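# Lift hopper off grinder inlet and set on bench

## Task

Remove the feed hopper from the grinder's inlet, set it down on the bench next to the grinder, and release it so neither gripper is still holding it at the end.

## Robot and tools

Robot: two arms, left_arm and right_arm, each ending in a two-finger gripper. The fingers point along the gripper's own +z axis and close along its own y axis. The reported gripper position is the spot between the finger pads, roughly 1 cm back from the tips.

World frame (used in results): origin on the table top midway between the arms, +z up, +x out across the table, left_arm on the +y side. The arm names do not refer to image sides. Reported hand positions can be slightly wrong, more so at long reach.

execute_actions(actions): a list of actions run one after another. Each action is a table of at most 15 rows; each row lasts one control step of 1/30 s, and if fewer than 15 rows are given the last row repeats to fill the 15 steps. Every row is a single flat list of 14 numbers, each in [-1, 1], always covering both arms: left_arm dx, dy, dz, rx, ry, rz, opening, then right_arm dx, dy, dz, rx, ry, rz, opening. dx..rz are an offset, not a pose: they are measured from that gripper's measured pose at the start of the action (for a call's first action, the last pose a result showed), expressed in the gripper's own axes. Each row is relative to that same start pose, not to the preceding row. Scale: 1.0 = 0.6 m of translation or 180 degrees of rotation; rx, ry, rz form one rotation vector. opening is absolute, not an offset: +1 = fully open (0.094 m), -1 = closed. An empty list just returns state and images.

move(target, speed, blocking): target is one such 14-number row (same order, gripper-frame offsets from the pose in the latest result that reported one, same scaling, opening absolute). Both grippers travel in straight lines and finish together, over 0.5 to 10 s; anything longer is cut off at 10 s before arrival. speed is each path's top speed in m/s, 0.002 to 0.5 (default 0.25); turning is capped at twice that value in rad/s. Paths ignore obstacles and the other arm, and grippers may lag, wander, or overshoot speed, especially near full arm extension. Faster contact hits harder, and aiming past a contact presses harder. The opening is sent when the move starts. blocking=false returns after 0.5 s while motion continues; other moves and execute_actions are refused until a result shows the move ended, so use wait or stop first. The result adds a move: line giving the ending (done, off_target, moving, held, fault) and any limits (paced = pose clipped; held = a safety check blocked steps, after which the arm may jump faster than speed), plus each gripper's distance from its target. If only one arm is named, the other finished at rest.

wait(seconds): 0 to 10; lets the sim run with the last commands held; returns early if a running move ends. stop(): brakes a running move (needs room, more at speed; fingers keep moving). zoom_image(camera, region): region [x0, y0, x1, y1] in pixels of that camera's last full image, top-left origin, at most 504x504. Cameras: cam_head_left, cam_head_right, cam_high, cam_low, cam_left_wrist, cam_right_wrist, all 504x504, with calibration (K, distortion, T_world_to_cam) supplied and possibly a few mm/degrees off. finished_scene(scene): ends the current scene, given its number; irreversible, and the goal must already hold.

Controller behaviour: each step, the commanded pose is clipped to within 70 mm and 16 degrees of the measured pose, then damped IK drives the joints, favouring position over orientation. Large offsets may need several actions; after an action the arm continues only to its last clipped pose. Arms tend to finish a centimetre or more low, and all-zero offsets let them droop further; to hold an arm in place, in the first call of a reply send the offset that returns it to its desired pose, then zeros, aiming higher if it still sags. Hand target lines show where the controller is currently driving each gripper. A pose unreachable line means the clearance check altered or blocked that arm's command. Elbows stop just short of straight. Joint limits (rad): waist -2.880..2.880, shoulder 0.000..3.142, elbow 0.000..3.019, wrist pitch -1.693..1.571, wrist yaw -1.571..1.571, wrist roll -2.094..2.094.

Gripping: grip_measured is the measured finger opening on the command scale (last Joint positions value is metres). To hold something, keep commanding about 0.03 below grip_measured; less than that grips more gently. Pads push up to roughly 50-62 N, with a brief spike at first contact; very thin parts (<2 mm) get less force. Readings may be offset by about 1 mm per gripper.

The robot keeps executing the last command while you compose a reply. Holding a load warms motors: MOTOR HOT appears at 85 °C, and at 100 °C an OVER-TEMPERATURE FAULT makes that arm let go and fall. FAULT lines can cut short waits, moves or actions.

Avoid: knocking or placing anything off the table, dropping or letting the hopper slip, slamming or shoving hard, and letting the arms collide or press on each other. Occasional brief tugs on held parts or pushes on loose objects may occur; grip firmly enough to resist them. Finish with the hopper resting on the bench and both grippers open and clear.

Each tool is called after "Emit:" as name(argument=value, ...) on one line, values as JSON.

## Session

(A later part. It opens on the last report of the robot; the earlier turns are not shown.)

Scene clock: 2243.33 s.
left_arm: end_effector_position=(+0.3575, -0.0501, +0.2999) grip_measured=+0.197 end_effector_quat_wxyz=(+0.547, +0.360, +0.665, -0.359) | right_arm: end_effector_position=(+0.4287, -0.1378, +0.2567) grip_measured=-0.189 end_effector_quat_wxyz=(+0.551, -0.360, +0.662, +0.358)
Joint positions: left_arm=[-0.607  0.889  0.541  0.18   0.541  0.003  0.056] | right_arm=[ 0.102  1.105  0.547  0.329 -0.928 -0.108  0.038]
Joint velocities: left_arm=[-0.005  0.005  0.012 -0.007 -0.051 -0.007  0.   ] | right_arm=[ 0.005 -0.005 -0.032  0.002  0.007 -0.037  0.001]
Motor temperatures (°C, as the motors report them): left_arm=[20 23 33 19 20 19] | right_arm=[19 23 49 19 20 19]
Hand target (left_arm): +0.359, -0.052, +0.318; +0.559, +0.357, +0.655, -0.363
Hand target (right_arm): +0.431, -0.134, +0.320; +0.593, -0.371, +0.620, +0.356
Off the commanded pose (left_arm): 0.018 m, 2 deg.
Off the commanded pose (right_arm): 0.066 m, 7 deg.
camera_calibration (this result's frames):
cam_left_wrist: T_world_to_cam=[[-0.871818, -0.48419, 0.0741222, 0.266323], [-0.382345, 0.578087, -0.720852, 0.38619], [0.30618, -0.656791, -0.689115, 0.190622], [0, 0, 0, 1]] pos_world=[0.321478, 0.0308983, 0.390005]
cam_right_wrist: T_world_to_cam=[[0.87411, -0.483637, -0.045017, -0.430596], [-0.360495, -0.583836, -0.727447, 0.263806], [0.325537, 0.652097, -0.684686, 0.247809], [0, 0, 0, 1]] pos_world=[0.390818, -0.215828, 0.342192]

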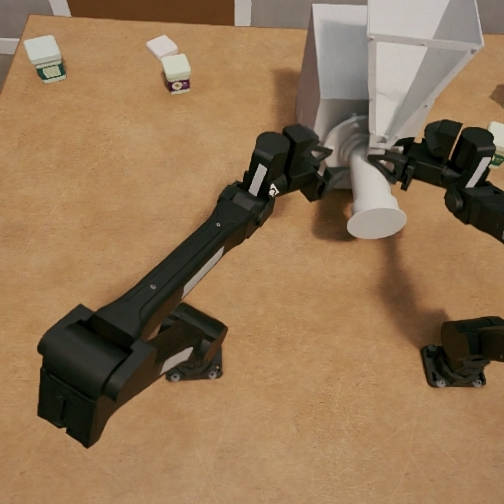

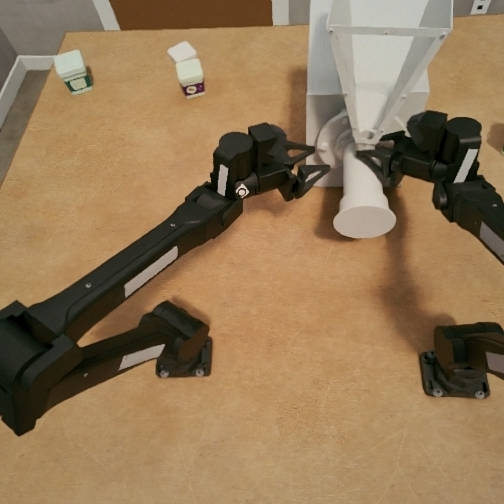

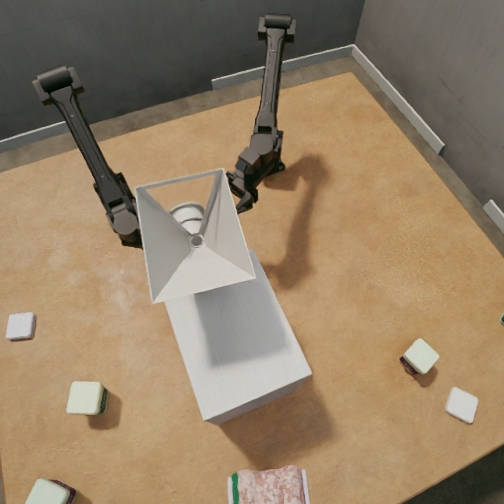

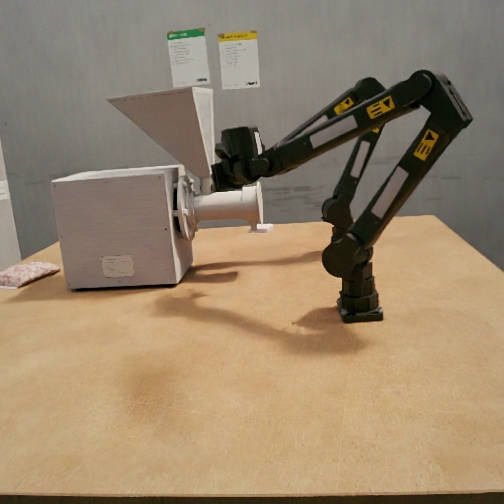

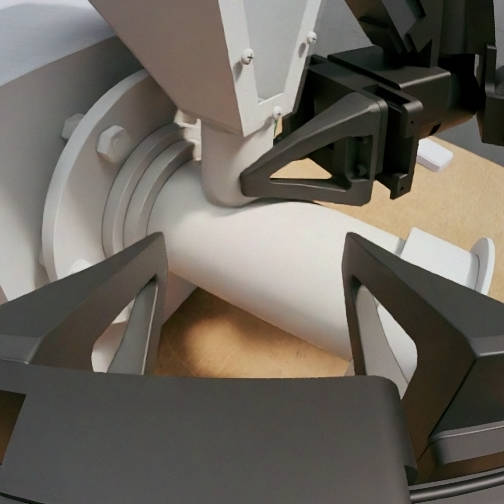

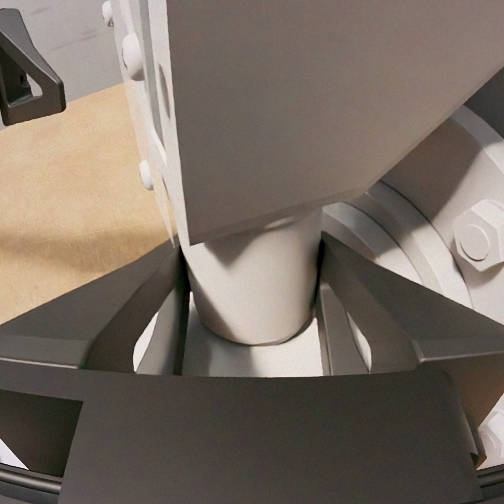

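Emit:
execute_actions(actions=[[[-0.03,0,0,0,-0.01,0,0.2,-0.06,0,0,0,0,-0.01,-0.3],[-0.03,0,0,0,-0.01,0,0.2,-0.05,0,0,0,0,-0.01,-0.3],[-0.03,0,0,0,-0.01,0,0.2,-0.04,0,0,0,0,-0.005,-0.3],[-0.03,0,0,0,-0.01,0,0.2,-0.03,0,0,0,0,0,-0.3],[-0.03,0,0,0,-0.01,0,0.2,-0.025,0,0,0,0,0,-0.3],[-0.03,0,0,0,-0.01,0,0.2,-0.02,0,0,0,0,0,-0.3],[-0.03,0,0,0,-0.01,0,0.2,-0.02,0,0,0,0,0,-0.3],[-0.03,0,0,0,-0.01,0,0.2,-0.02,0,0,0,0,0,-0.3],[-0.03,0,0,0,-0.01,0,0.2,-0.02,0,0,0,0,0,-0.1],[-0.03,0,0,0,-0.01,0,0.2,-0.02,0,0,0,0,0,0.1],[-0.03,0,0,0,-0.01,0,0.2,-0.02,0,0,0,0,0,0.15]]])

Emit:
wait(seconds=1)

Scene clock: 2363.83 s.
left_arm: end_effector_position=(+0.3575, -0.0501, +0.2999) grip_measured=+0.197 end_effector_quat_wxyz=(+0.546, +0.357, +0.666, -0.361) | right_arm: end_effector_position=(+0.4264, -0.1371, +0.2549) grip_measured=+0.148 end_effector_quat_wxyz=(+0.540, -0.359, +0.671, +0.359)
Joint positions: left_arm=[-0.607  0.889  0.541  0.18   0.541 -0.004  0.056] | right_arm=[ 0.106  1.094  0.554  0.272 -0.924 -0.12   0.054]
Joint velocities: left_arm=[-0.015 -0.015  0.007  0.007 -0.081  0.022 -0.001] | right_arm=[-0.005  0.005 -0.017  0.007 -0.066  0.037 -0.   ]
Motor temperatures (°C, as the motors report them): left_arm=[20 22 33 19 20 19] | right_arm=[19 23 51 19 20 19]
Hand target (left_arm): +0.359, -0.051, +0.318; +0.558, +0.354, +0.656, -0.365
Hand target (right_arm): +0.430, -0.137, +0.268; +0.551, -0.361, +0.662, +0.358
Off the commanded pose (left_arm): 0.018 m, 2 deg.
Off the commanded pose (right_arm): 0.014 m, 2 deg.
camera_calibration (this result's frames):
cam_left_wrist: T_world_to_cam=[[-0.870823, -0.484832, 0.081273, 0.263791], [-0.387495, 0.575233, -0.720385, 0.387748], [0.302515, -0.658821, -0.688796, 0.191735], [0, 0, 0, 1]] pos_world=[0.321962, 0.0311677, 0.389955]
cam_right_wrist: T_world_to_cam=[[0.873291, -0.483211, -0.0622099, -0.423554], [-0.378705, -0.592931, -0.710645, 0.264248], [0.306505, 0.644159, -0.700795, 0.257989], [0, 0, 0, 1]] pos_world=[0.390884, -0.214171, 0.342234]

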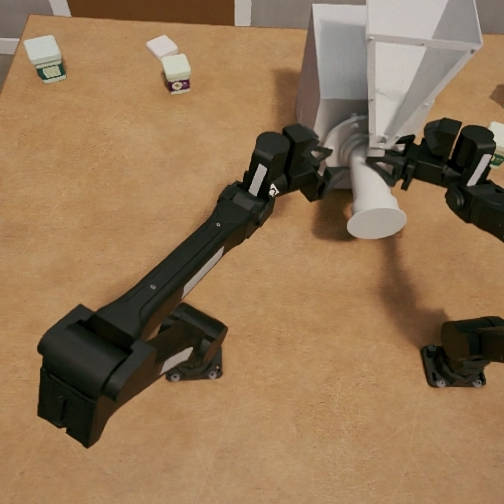

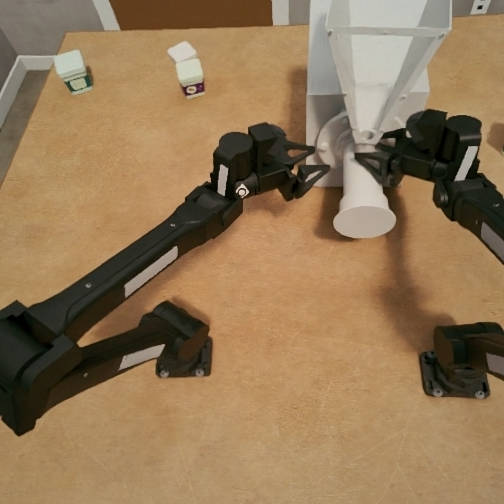

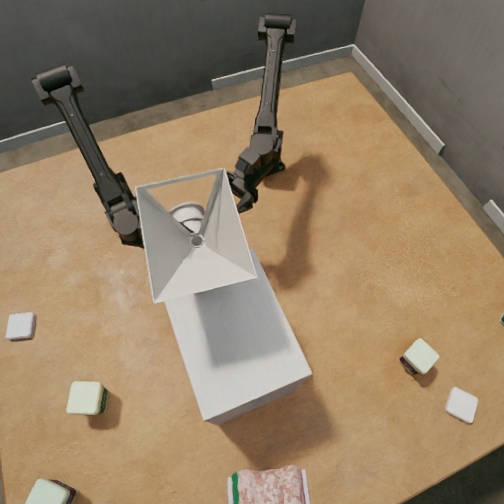

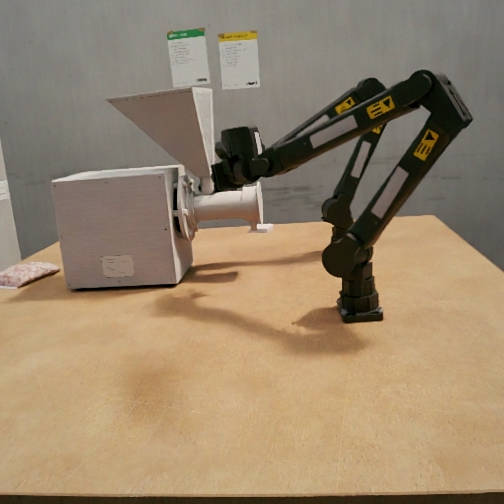

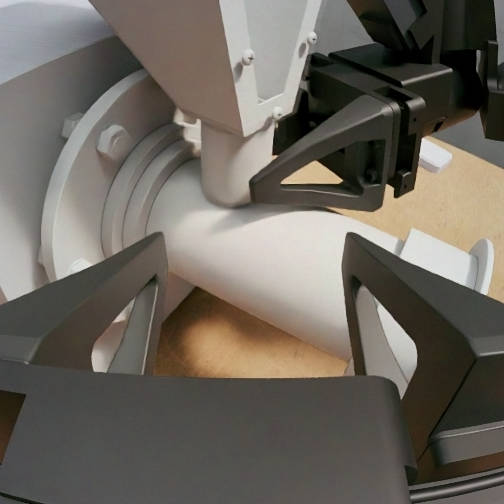

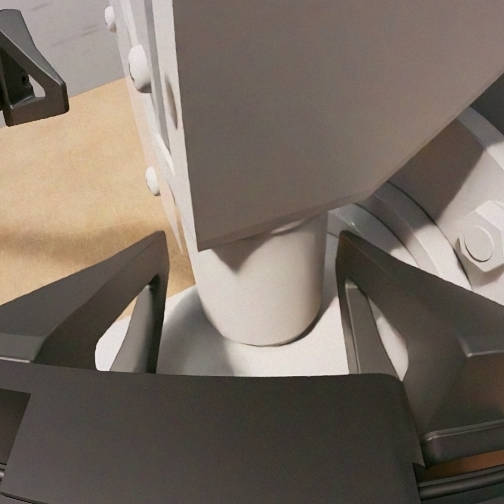

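Scene clock: 2364.83 s.
left_arm: end_effector_position=(+0.3575, -0.0501, +0.2999) grip_measured=+0.197 end_effector_quat_wxyz=(+0.546, +0.357, +0.666, -0.361) | right_arm: end_effector_position=(+0.4264, -0.1371, +0.2549) grip_measured=+0.148 end_effector_quat_wxyz=(+0.539, -0.358, +0.672, +0.360)
Joint positions: left_arm=[-0.607  0.889  0.541  0.18   0.541 -0.004  0.056] | right_arm=[ 0.106  1.094  0.554  0.272 -0.924 -0.115  0.054]
Joint velocities: left_arm=[-0.024 -0.015  0.012  0.002 -0.022  0.022 -0.001] | right_arm=[ 0.005  0.005 -0.017  0.002 -0.066 -0.066 -0.   ]
Motor temperatures (°C, as the motors report them): left_arm=[20 22 33 19 20 19] | right_arm=[19 23 50 19 20 19]
Hand target (left_arm): +0.359, -0.051, +0.318; +0.558, +0.354, +0.656, -0.364
Hand target (right_arm): +0.430, -0.137, +0.268; +0.551, -0.361, +0.662, +0.358
Off the commanded pose (left_arm): 0.018 m, 2 deg.
Off the commanded pose (right_arm): 0.014 m, 2 deg.
wait: 1.00 s; at rest by 0.17 s
camera_calibration (this result's frames):
cam_left_wrist: T_world_to_cam=[[-0.870823, -0.484832, 0.081273, 0.263791], [-0.387495, 0.575233, -0.720385, 0.387748], [0.302515, -0.658821, -0.688796, 0.191735], [0, 0, 0, 1]] pos_world=[0.321962, 0.0311677, 0.389955]
cam_right_wrist: T_world_to_cam=[[0.872579, -0.483791, -0.0674709, -0.421989], [-0.382508, -0.590835, -0.710353, 0.266083], [0.303798, 0.645647, -0.700604, 0.259298], [0, 0, 0, 1]] pos_world=[0.391224, -0.214359, 0.342206]

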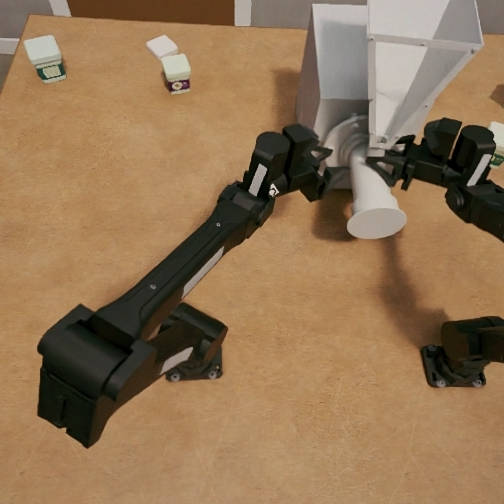

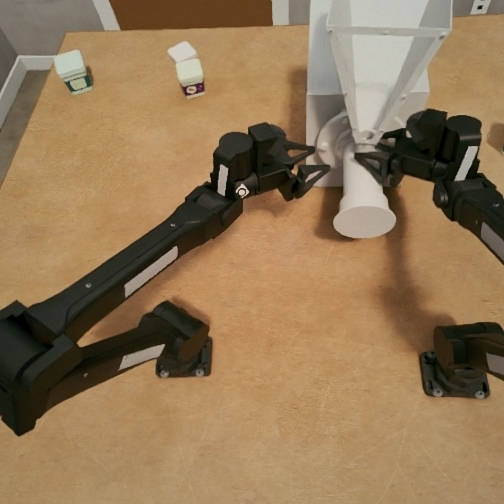

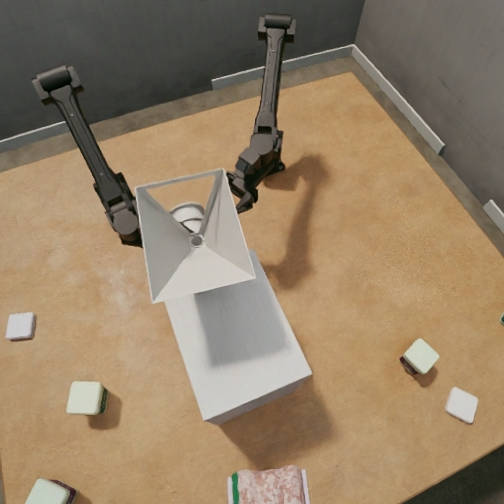

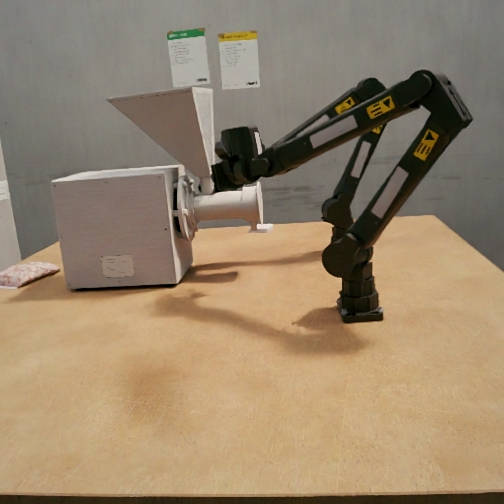

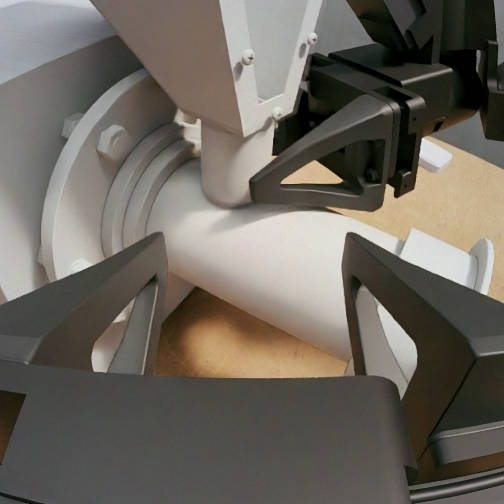

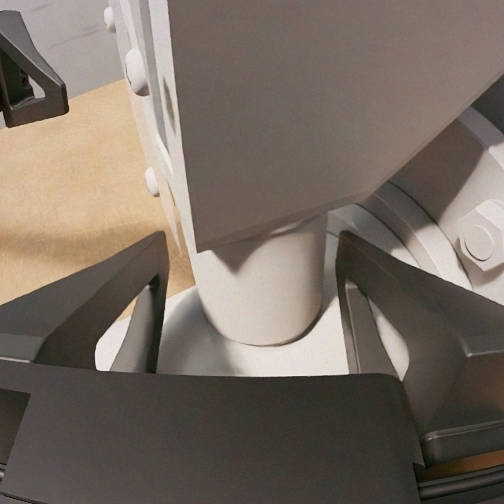

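Emit:
zoom_image(camera="cam_right_wrist", region=[170, 170, 370, 360])

Emit:
zoom_image(camera="cam_left_wrist", region=[160, 80, 320, 230])

Region (170, 170, 370, 360) of cam_right_wrist's 504x504 image, scaled by 2.520, with more detail than that image has; it fills the top 479 rows of this view, and the rest is white.

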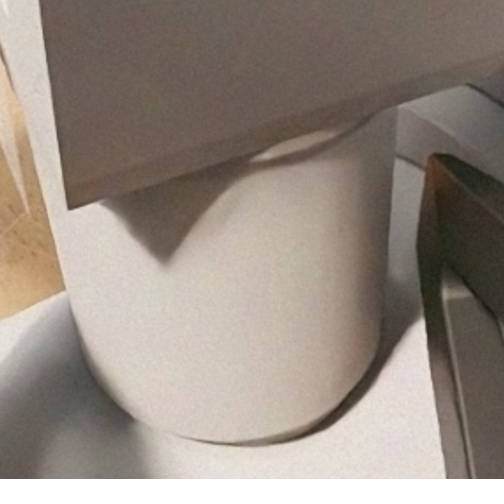

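Region (160, 80, 320, 230) of cam_left_wrist's 504x504 image, scaled by 3.150, with more detail than that image has; it fills the top 472 rows of this view, and the rest is white.

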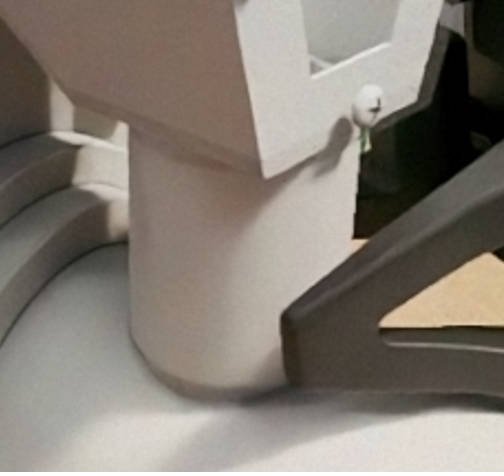

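Emit:
move(target=[-0.03,0,0,0,-0.01,0,0.2,-0.0317,-0.0015,-0.0045,-0.1201,-0.0445,-0.0406,0.2], speed=0.08)

Scene clock: 2416.00 s.
left_arm: end_effector_position=(+0.3566, -0.0495, +0.2962) grip_measured=+0.197 end_effector_quat_wxyz=(+0.542, +0.355, +0.670, -0.363) | right_arm: end_effector_position=(+0.4193, -0.1408, +0.2562) grip_measured=+0.199 end_effector_quat_wxyz=(+0.520, -0.455, +0.546, +0.474)
Joint positions: left_arm=[-0.607  0.889  0.535  0.18   0.541 -0.011  0.056] | right_arm=[ 0.018  1.321  0.599  0.669 -1.384 -0.007  0.056]
Joint velocities: left_arm=[-0.005 -0.005  0.007 -0.002 -0.022 -0.022 -0.001] | right_arm=[-0.005  0.015 -0.007  0.046  0.007  0.037 -0.001]
Motor temperatures (°C, as the motors report them): left_arm=[20 22 33 19 20 19] | right_arm=[19 22 46 19 20 19]
Hand target (left_arm): +0.359, -0.051, +0.318; +0.556, +0.352, +0.657, -0.366
Hand target (right_arm): +0.429, -0.139, +0.274; +0.530, -0.468, +0.530, +0.468
Off the commanded pose (left_arm): 0.022 m, 2 deg.
Off the commanded pose (right_arm): 0.020 m, 3 deg.
move: off_target (left_arm, right_arm)
camera_calibration (this result's frames):
cam_left_wrist: T_world_to_cam=[[-0.869279, -0.485743, 0.0916966, 0.259854], [-0.396656, 0.574726, -0.715789, 0.386247], [0.294989, -0.658592, -0.69227, 0.193535], [0, 0, 0, 1]] pos_world=[0.322002, 0.0316971, 0.386622]
cam_right_wrist: T_world_to_cam=[[0.990157, -0.139305, -0.0135571, -0.432072], [-0.0927146, -0.580253, -0.809142, 0.167463], [0.104851, 0.802434, -0.587457, 0.341252], [0, 0, 0, 1]] pos_world=[0.407565, -0.236851, 0.330114]

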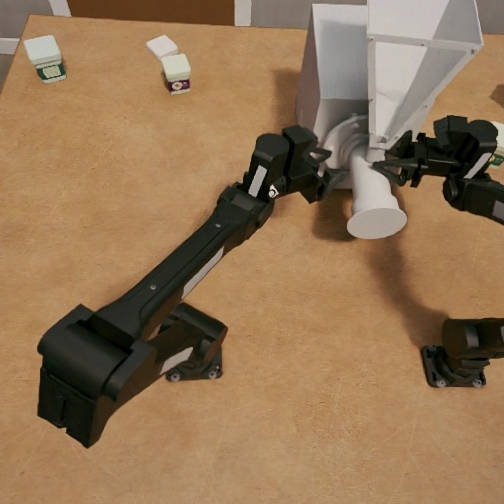

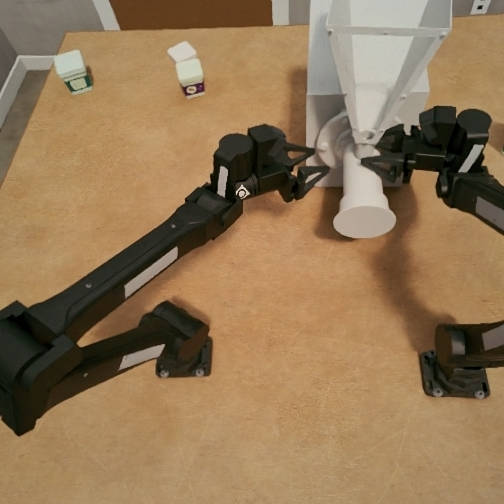

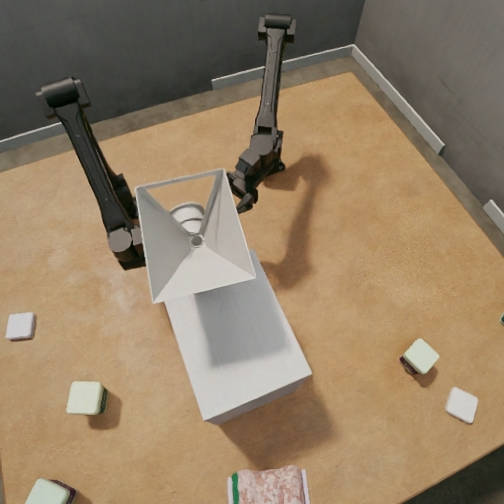

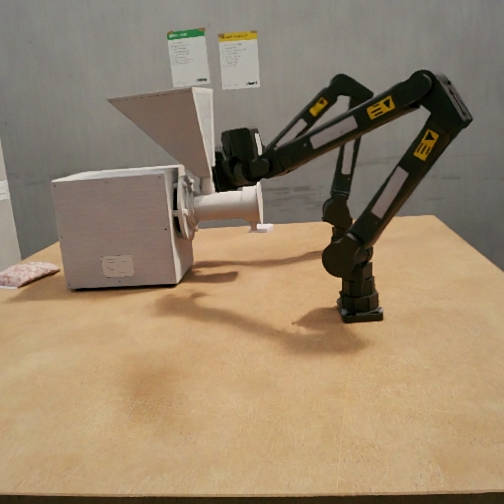

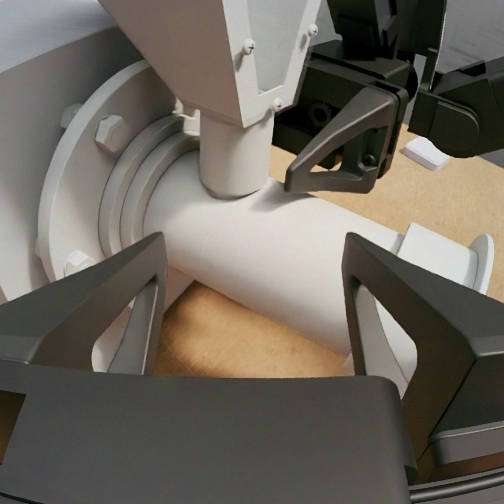

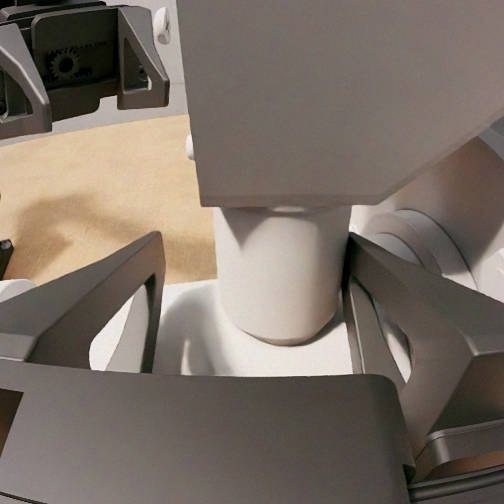

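Emit:
zoom_image(camera="cam_left_wrist", region=[180, 30, 440, 250])

Region (180, 30, 440, 250) of cam_left_wrist's 504x504 image, scaled by 1.938, with more detail than that image has; it fills the top 426 rows of this view, and the rest is white.

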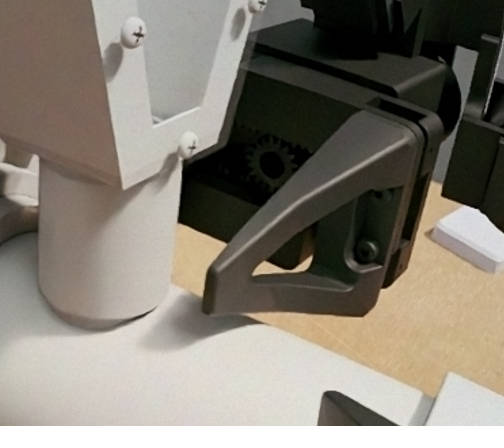

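Emit:
execute_actions(actions=[[[-0.035,0,0,0,-0.01,0,0.2,-0.036,-0.018,0.0,0,0,0,0.2]]])

Emit:
wait(seconds=1)

Scene clock: 2485.43 s.
left_arm: end_effector_position=(+0.3566, -0.0495, +0.2962) grip_measured=+0.197 end_effector_quat_wxyz=(+0.541, +0.353, +0.671, -0.365) | right_arm: end_effector_position=(+0.4199, -0.1409, +0.2572) grip_measured=+0.199 end_effector_quat_wxyz=(+0.505, -0.443, +0.559, +0.486)
Joint positions: left_arm=[-0.607  0.889  0.535  0.18   0.541 -0.019  0.056] | right_arm=[ 0.018  1.311  0.609  0.609 -1.386  0.003  0.056]
Joint velocities: left_arm=[-0.005 -0.005 -0.002 -0.007  0.007 -0.022  0.   ] | right_arm=[-0.015  0.015 -0.007 -0.042 -0.007  0.051 -0.   ]
Motor temperatures (°C, as the motors report them): left_arm=[20 22 34 19 19 19] | right_arm=[19 22 47 19 20 19]
Hand target (left_arm): +0.359, -0.051, +0.317; +0.553, +0.349, +0.661, -0.368
Hand target (right_arm): +0.430, -0.143, +0.277; +0.520, -0.454, +0.546, +0.474
Off the commanded pose (left_arm): 0.021 m, 2 deg.
Off the commanded pose (right_arm): 0.023 m, 3 deg.
camera_calibration (this result's frames):
cam_left_wrist: T_world_to_cam=[[-0.868153, -0.486357, 0.0988302, 0.25731], [-0.401789, 0.571863, -0.715219, 0.387766], [0.291334, -0.660628, -0.691878, 0.194621], [0, 0, 0, 1]] pos_world=[0.322485, 0.0319673, 0.386562]
cam_right_wrist: T_world_to_cam=[[0.98832, -0.138334, -0.0639282, -0.418791], [-0.133236, -0.580765, -0.803094, 0.183629], [0.0739679, 0.802231, -0.592413, 0.356015], [0, 0, 0, 1]] pos_world=[0.412032, -0.236894, 0.331607]

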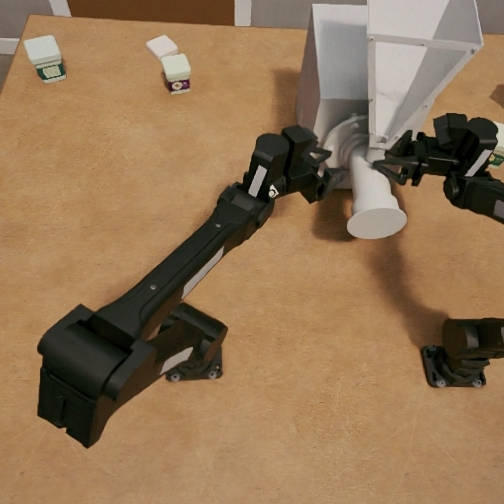

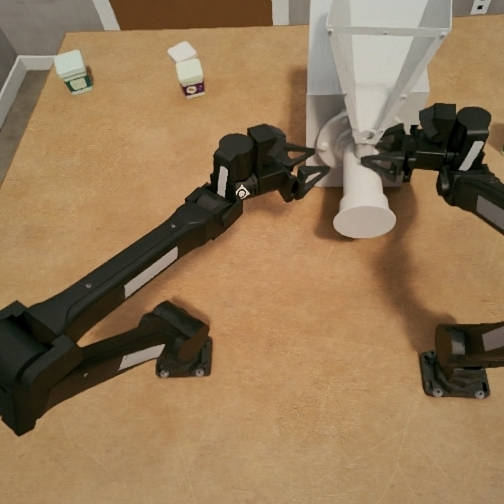

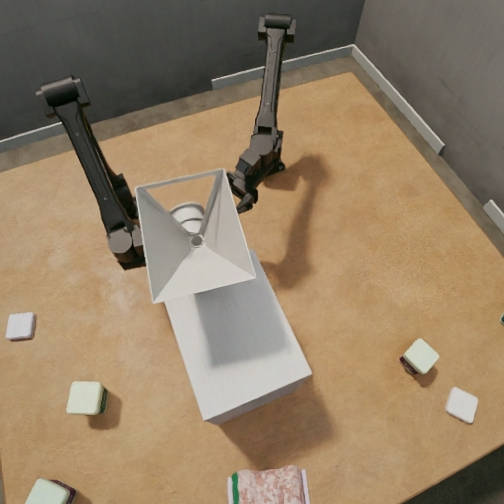

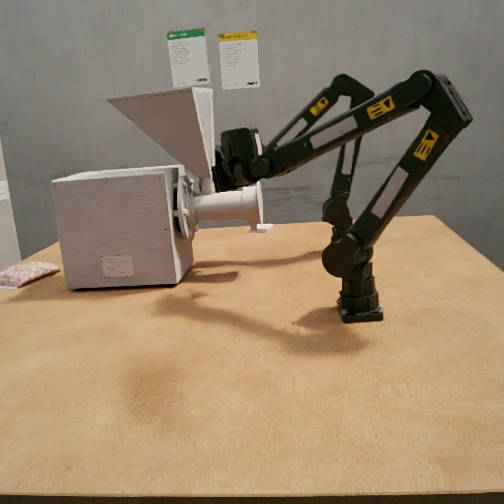

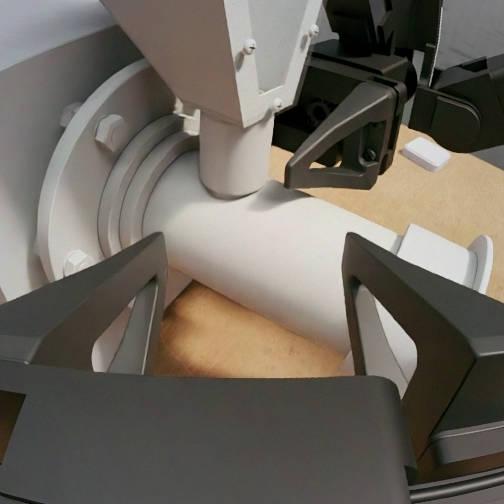

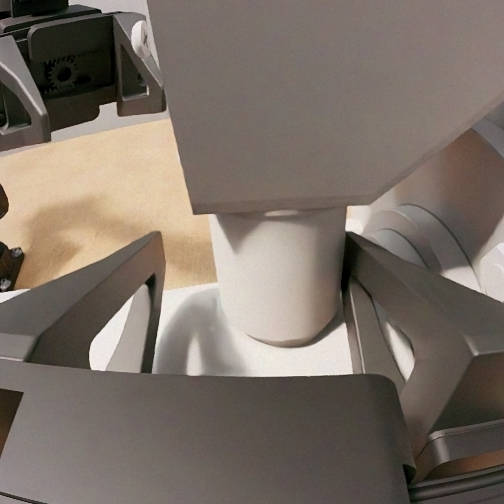

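Scene clock: 2486.43 s.
left_arm: end_effector_position=(+0.3566, -0.0495, +0.2962) grip_measured=+0.197 end_effector_quat_wxyz=(+0.541, +0.353, +0.671, -0.365) | right_arm: end_effector_position=(+0.4200, -0.1409, +0.2572) grip_measured=+0.199 end_effector_quat_wxyz=(+0.505, -0.443, +0.559, +0.486)
Joint positions: left_arm=[-0.607  0.889  0.535  0.18   0.541 -0.019  0.056] | right_arm=[ 0.018  1.311  0.609  0.608 -1.386  0.003  0.056]
Joint velocities: left_arm=[-0.005  0.005 -0.007  0.007 -0.022  0.022 -0.001] | right_arm=[-0.015 -0.005 -0.012 -0.007  0.022 -0.022  0.   ]
Motor temperatures (°C, as the motors report them): left_arm=[20 22 34 19 19 19] | right_arm=[19 22 47 19 20 19]
Hand target (left_arm): +0.359, -0.051, +0.317; +0.553, +0.349, +0.661, -0.368
Hand target (right_arm): +0.430, -0.143, +0.277; +0.520, -0.454, +0.546, +0.474
Off the commanded pose (left_arm): 0.021 m, 2 deg.
Off the commanded pose (right_arm): 0.023 m, 3 deg.
wait: 1.00 s; at rest by 0.17 s
camera_calibration (this result's frames):
cam_left_wrist: T_world_to_cam=[[-0.868153, -0.486357, 0.0988302, 0.25731], [-0.401789, 0.571863, -0.715219, 0.387766], [0.291334, -0.660628, -0.691878, 0.194621], [0, 0, 0, 1]] pos_world=[0.322485, 0.0319673, 0.386562]
cam_right_wrist: T_world_to_cam=[[0.988321, -0.138332, -0.0639215, -0.418876], [-0.133235, -0.580823, -0.803053, 0.183681], [0.0739607, 0.80219, -0.59247, 0.356059], [0, 0, 0, 1]] pos_world=[0.412123, -0.236885, 0.331685]

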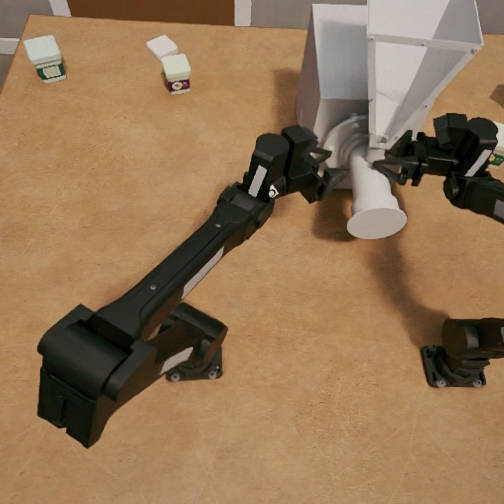

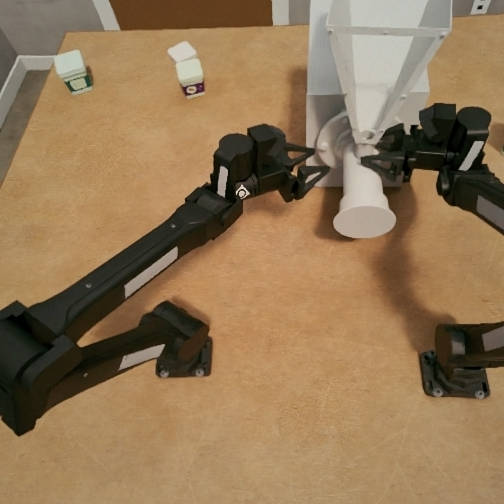

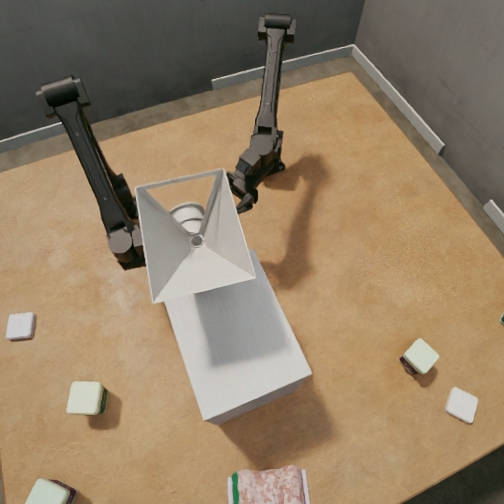

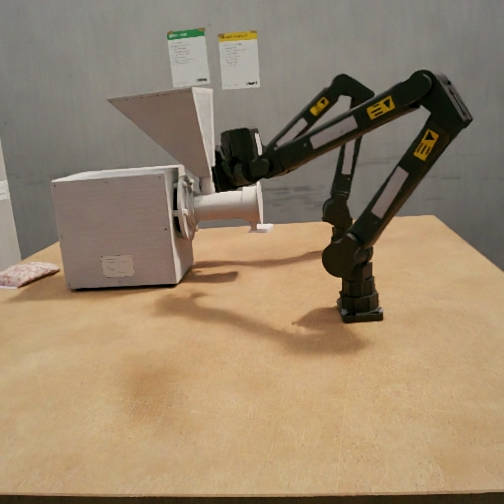

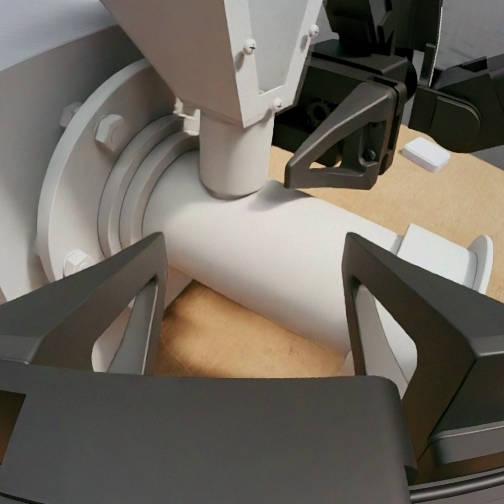

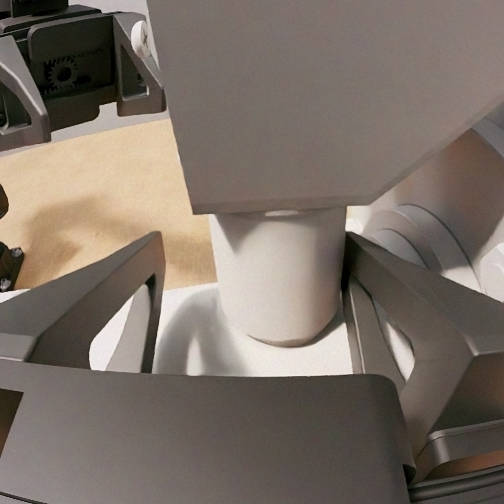

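Emit:
execute_actions(actions=[[[-0.035,0,0,0,-0.01,0,0.2,-0.03,-0.008,0.0,0,0,0,0.1],[-0.035,0,0,0,-0.01,0,0.2,-0.03,-0.01,0.0,0,0,0,0.05],[-0.035,0,0,0,-0.01,0,0.2,-0.03,-0.012,0.0,0,0,0,0.0],[-0.035,0,0,0,-0.01,0,0.2,-0.03,-0.014,0.0,0,0,0,-0.05],[-0.035,0,0,0,-0.01,0,0.2,-0.03,-0.015,0.0,0,0,0,-0.1],[-0.035,0,0,0,-0.01,0,0.2,-0.03,-0.015,0.0,0,0,0,-0.15],[-0.035,0,0,0,-0.01,0,0.2,-0.03,-0.015,0.0,0,0,0,-0.2],[-0.035,0,0,0,-0.01,0,0.2,-0.03,-0.015,0.0,0,0,0,-0.25],[-0.035,0,0,0,-0.01,0,0.2,-0.03,-0.015,0.0,0,0,0,-0.3]]])

Emit:
wait(seconds=1)

Scene clock: 2498.37 s.
left_arm: end_effector_position=(+0.3566, -0.0495, +0.2962) grip_measured=+0.197 end_effector_quat_wxyz=(+0.540, +0.350, +0.672, -0.366) | right_arm: end_effector_position=(+0.4272, -0.1419, +0.2574) grip_measured=-0.188 end_effector_quat_wxyz=(+0.503, -0.432, +0.572, +0.483)
Joint positions: left_arm=[-0.607  0.889  0.535  0.18   0.541 -0.026  0.056] | right_arm=[ 0.016  1.311  0.624  0.558 -1.362 -0.007  0.038]
Joint velocities: left_arm=[ 0.005 -0.005 -0.002  0.022  0.051 -0.007 -0.   ] | right_arm=[-0.005 -0.015  0.002 -0.027 -0.007 -0.051 -0.   ]
Motor temperatures (°C, as the motors report them): left_arm=[20 22 34 19 19 19] | right_arm=[19 22 47 19 20 19]
Hand target (left_arm): +0.359, -0.051, +0.317; +0.551, +0.347, +0.662, -0.370
Hand target (right_arm): +0.430, -0.142, +0.274; +0.506, -0.443, +0.559, +0.486
Off the commanded pose (left_arm): 0.021 m, 2 deg.
Off the commanded pose (right_arm): 0.017 m, 2 deg.
camera_calibration (this result's frames):
cam_left_wrist: T_world_to_cam=[[-0.866982, -0.486945, 0.105959, 0.254751], [-0.406916, 0.568996, -0.714606, 0.389271], [0.287684, -0.662667, -0.691455, 0.195697], [0, 0, 0, 1]] pos_world=[0.322967, 0.0322378, 0.386498]
cam_right_wrist: T_world_to_cam=[[0.982803, -0.162845, -0.0870651, -0.421364], [-0.166916, -0.58177, -0.796042, 0.196671], [0.0789798, 0.796885, -0.598946, 0.355238], [0, 0, 0, 1]] pos_world=[0.418889, -0.237284, 0.332641]

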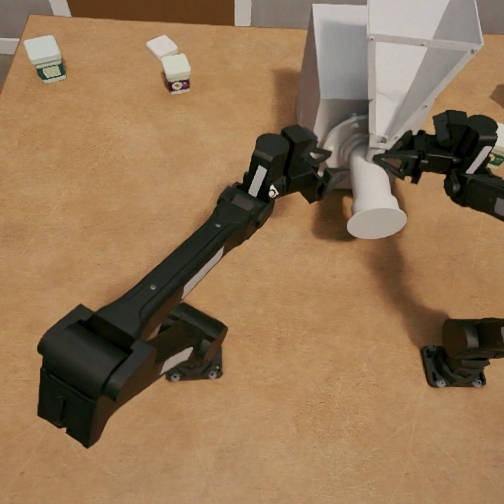

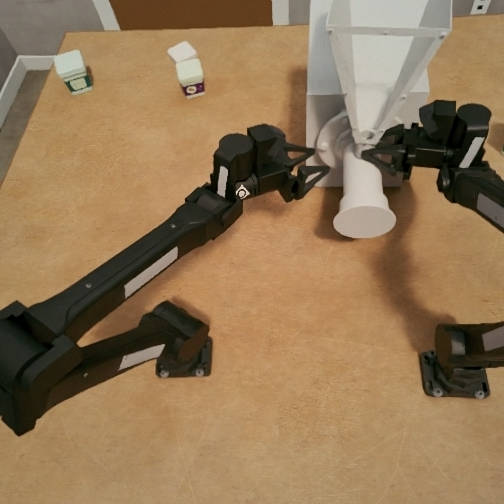

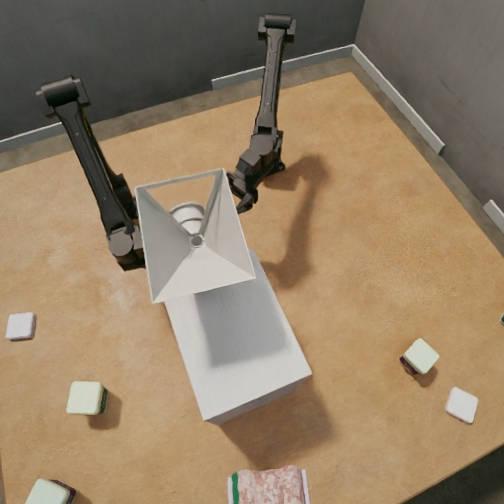

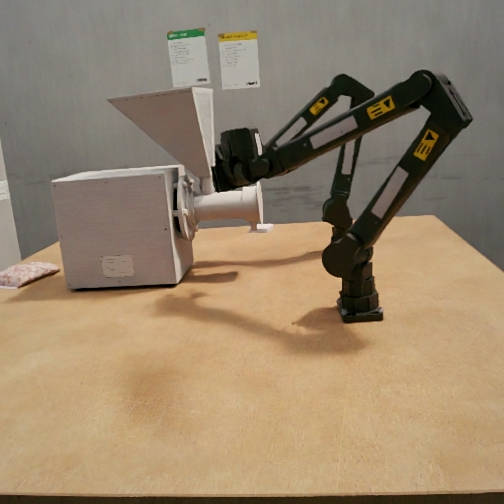

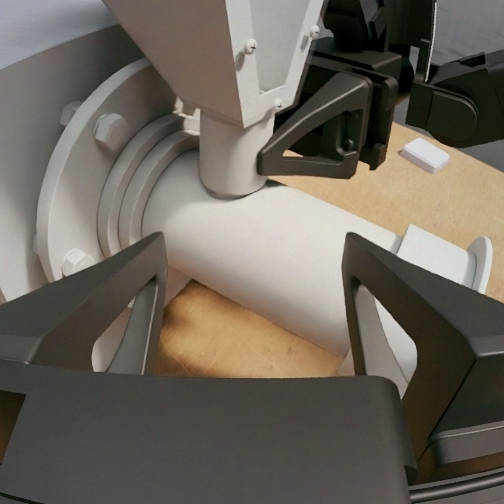

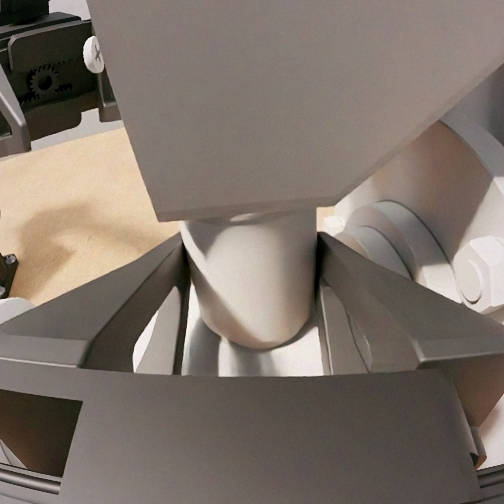

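Scene clock: 2499.37 s.
left_arm: end_effector_position=(+0.3566, -0.0495, +0.2962) grip_measured=+0.197 end_effector_quat_wxyz=(+0.540, +0.350, +0.672, -0.366) | right_arm: end_effector_position=(+0.4273, -0.1419, +0.2575) grip_measured=-0.188 end_effector_quat_wxyz=(+0.503, -0.432, +0.572, +0.483)
Joint positions: left_arm=[-0.607  0.889  0.535  0.18   0.541 -0.026  0.056] | right_arm=[ 0.016  1.311  0.624  0.558 -1.363 -0.008  0.038]
Joint velocities: left_arm=[ 0.005 -0.005  0.007  0.002 -0.081 -0.022 -0.001] | right_arm=[ 0.005 -0.005 -0.007 -0.007 -0.007 -0.022  0.001]
Motor temperatures (°C, as the motors report them): left_arm=[20 22 34 19 19 19] | right_arm=[19 22 47 19 20 19]
Hand target (left_arm): +0.359, -0.051, +0.317; +0.551, +0.347, +0.662, -0.370
Hand target (right_arm): +0.430, -0.142, +0.274; +0.506, -0.443, +0.559, +0.486
Off the commanded pose (left_arm): 0.021 m, 2 deg.
Off the commanded pose (right_arm): 0.017 m, 2 deg.
wait: 1.00 s; at rest by 0.17 s
camera_calibration (this result's frames):
cam_left_wrist: T_world_to_cam=[[-0.866982, -0.486945, 0.105959, 0.254751], [-0.406916, 0.568996, -0.714606, 0.389271], [0.287684, -0.662667, -0.691455, 0.195697], [0, 0, 0, 1]] pos_world=[0.322967, 0.0322378, 0.386498]
cam_right_wrist: T_world_to_cam=[[0.9829, -0.162461, -0.0866872, -0.421461], [-0.16639, -0.581908, -0.796051, 0.196505], [0.0788836, 0.796862, -0.598989, 0.355321], [0, 0, 0, 1]] pos_world=[0.418922, -0.237265, 0.332726]

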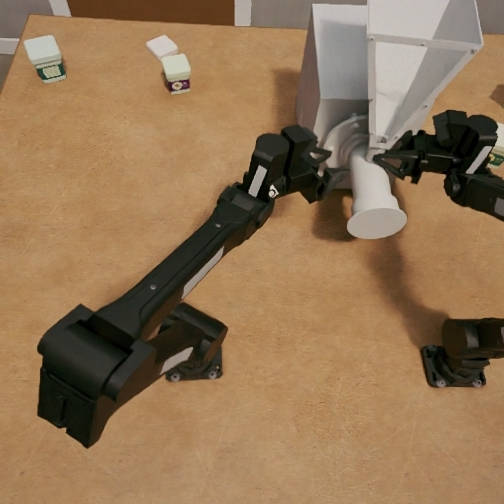

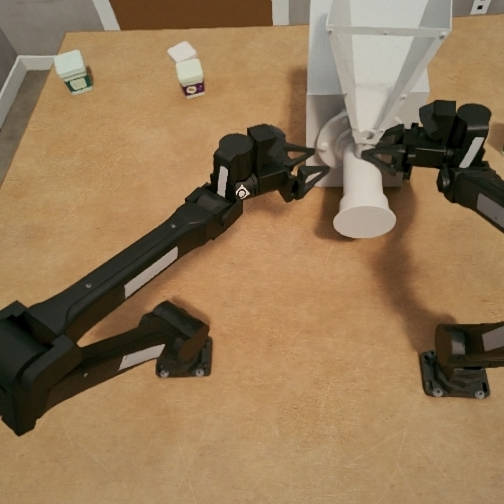

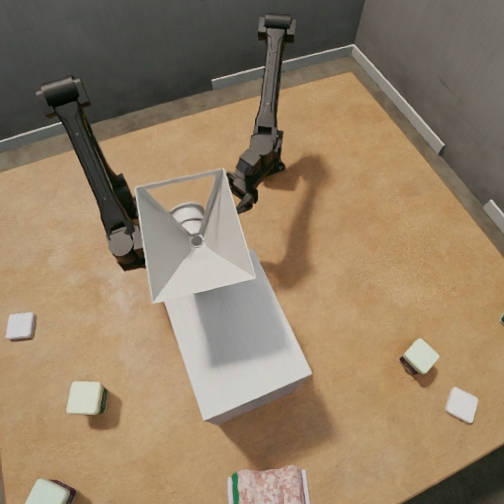

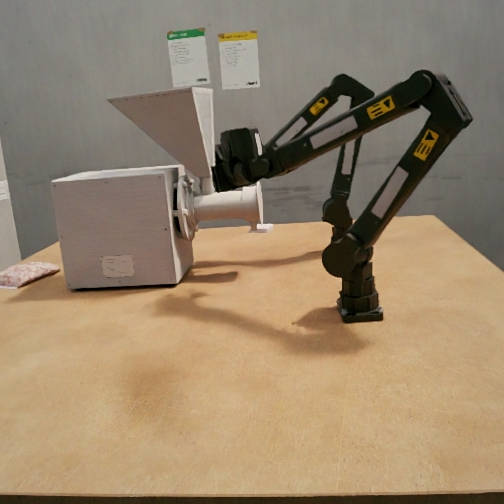

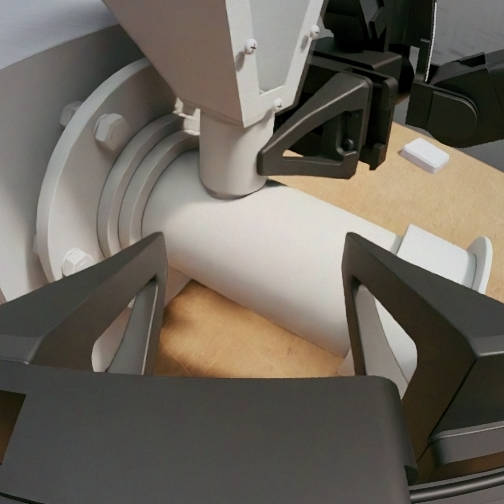

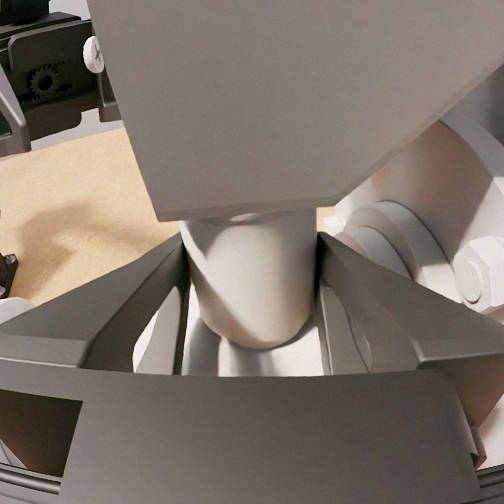

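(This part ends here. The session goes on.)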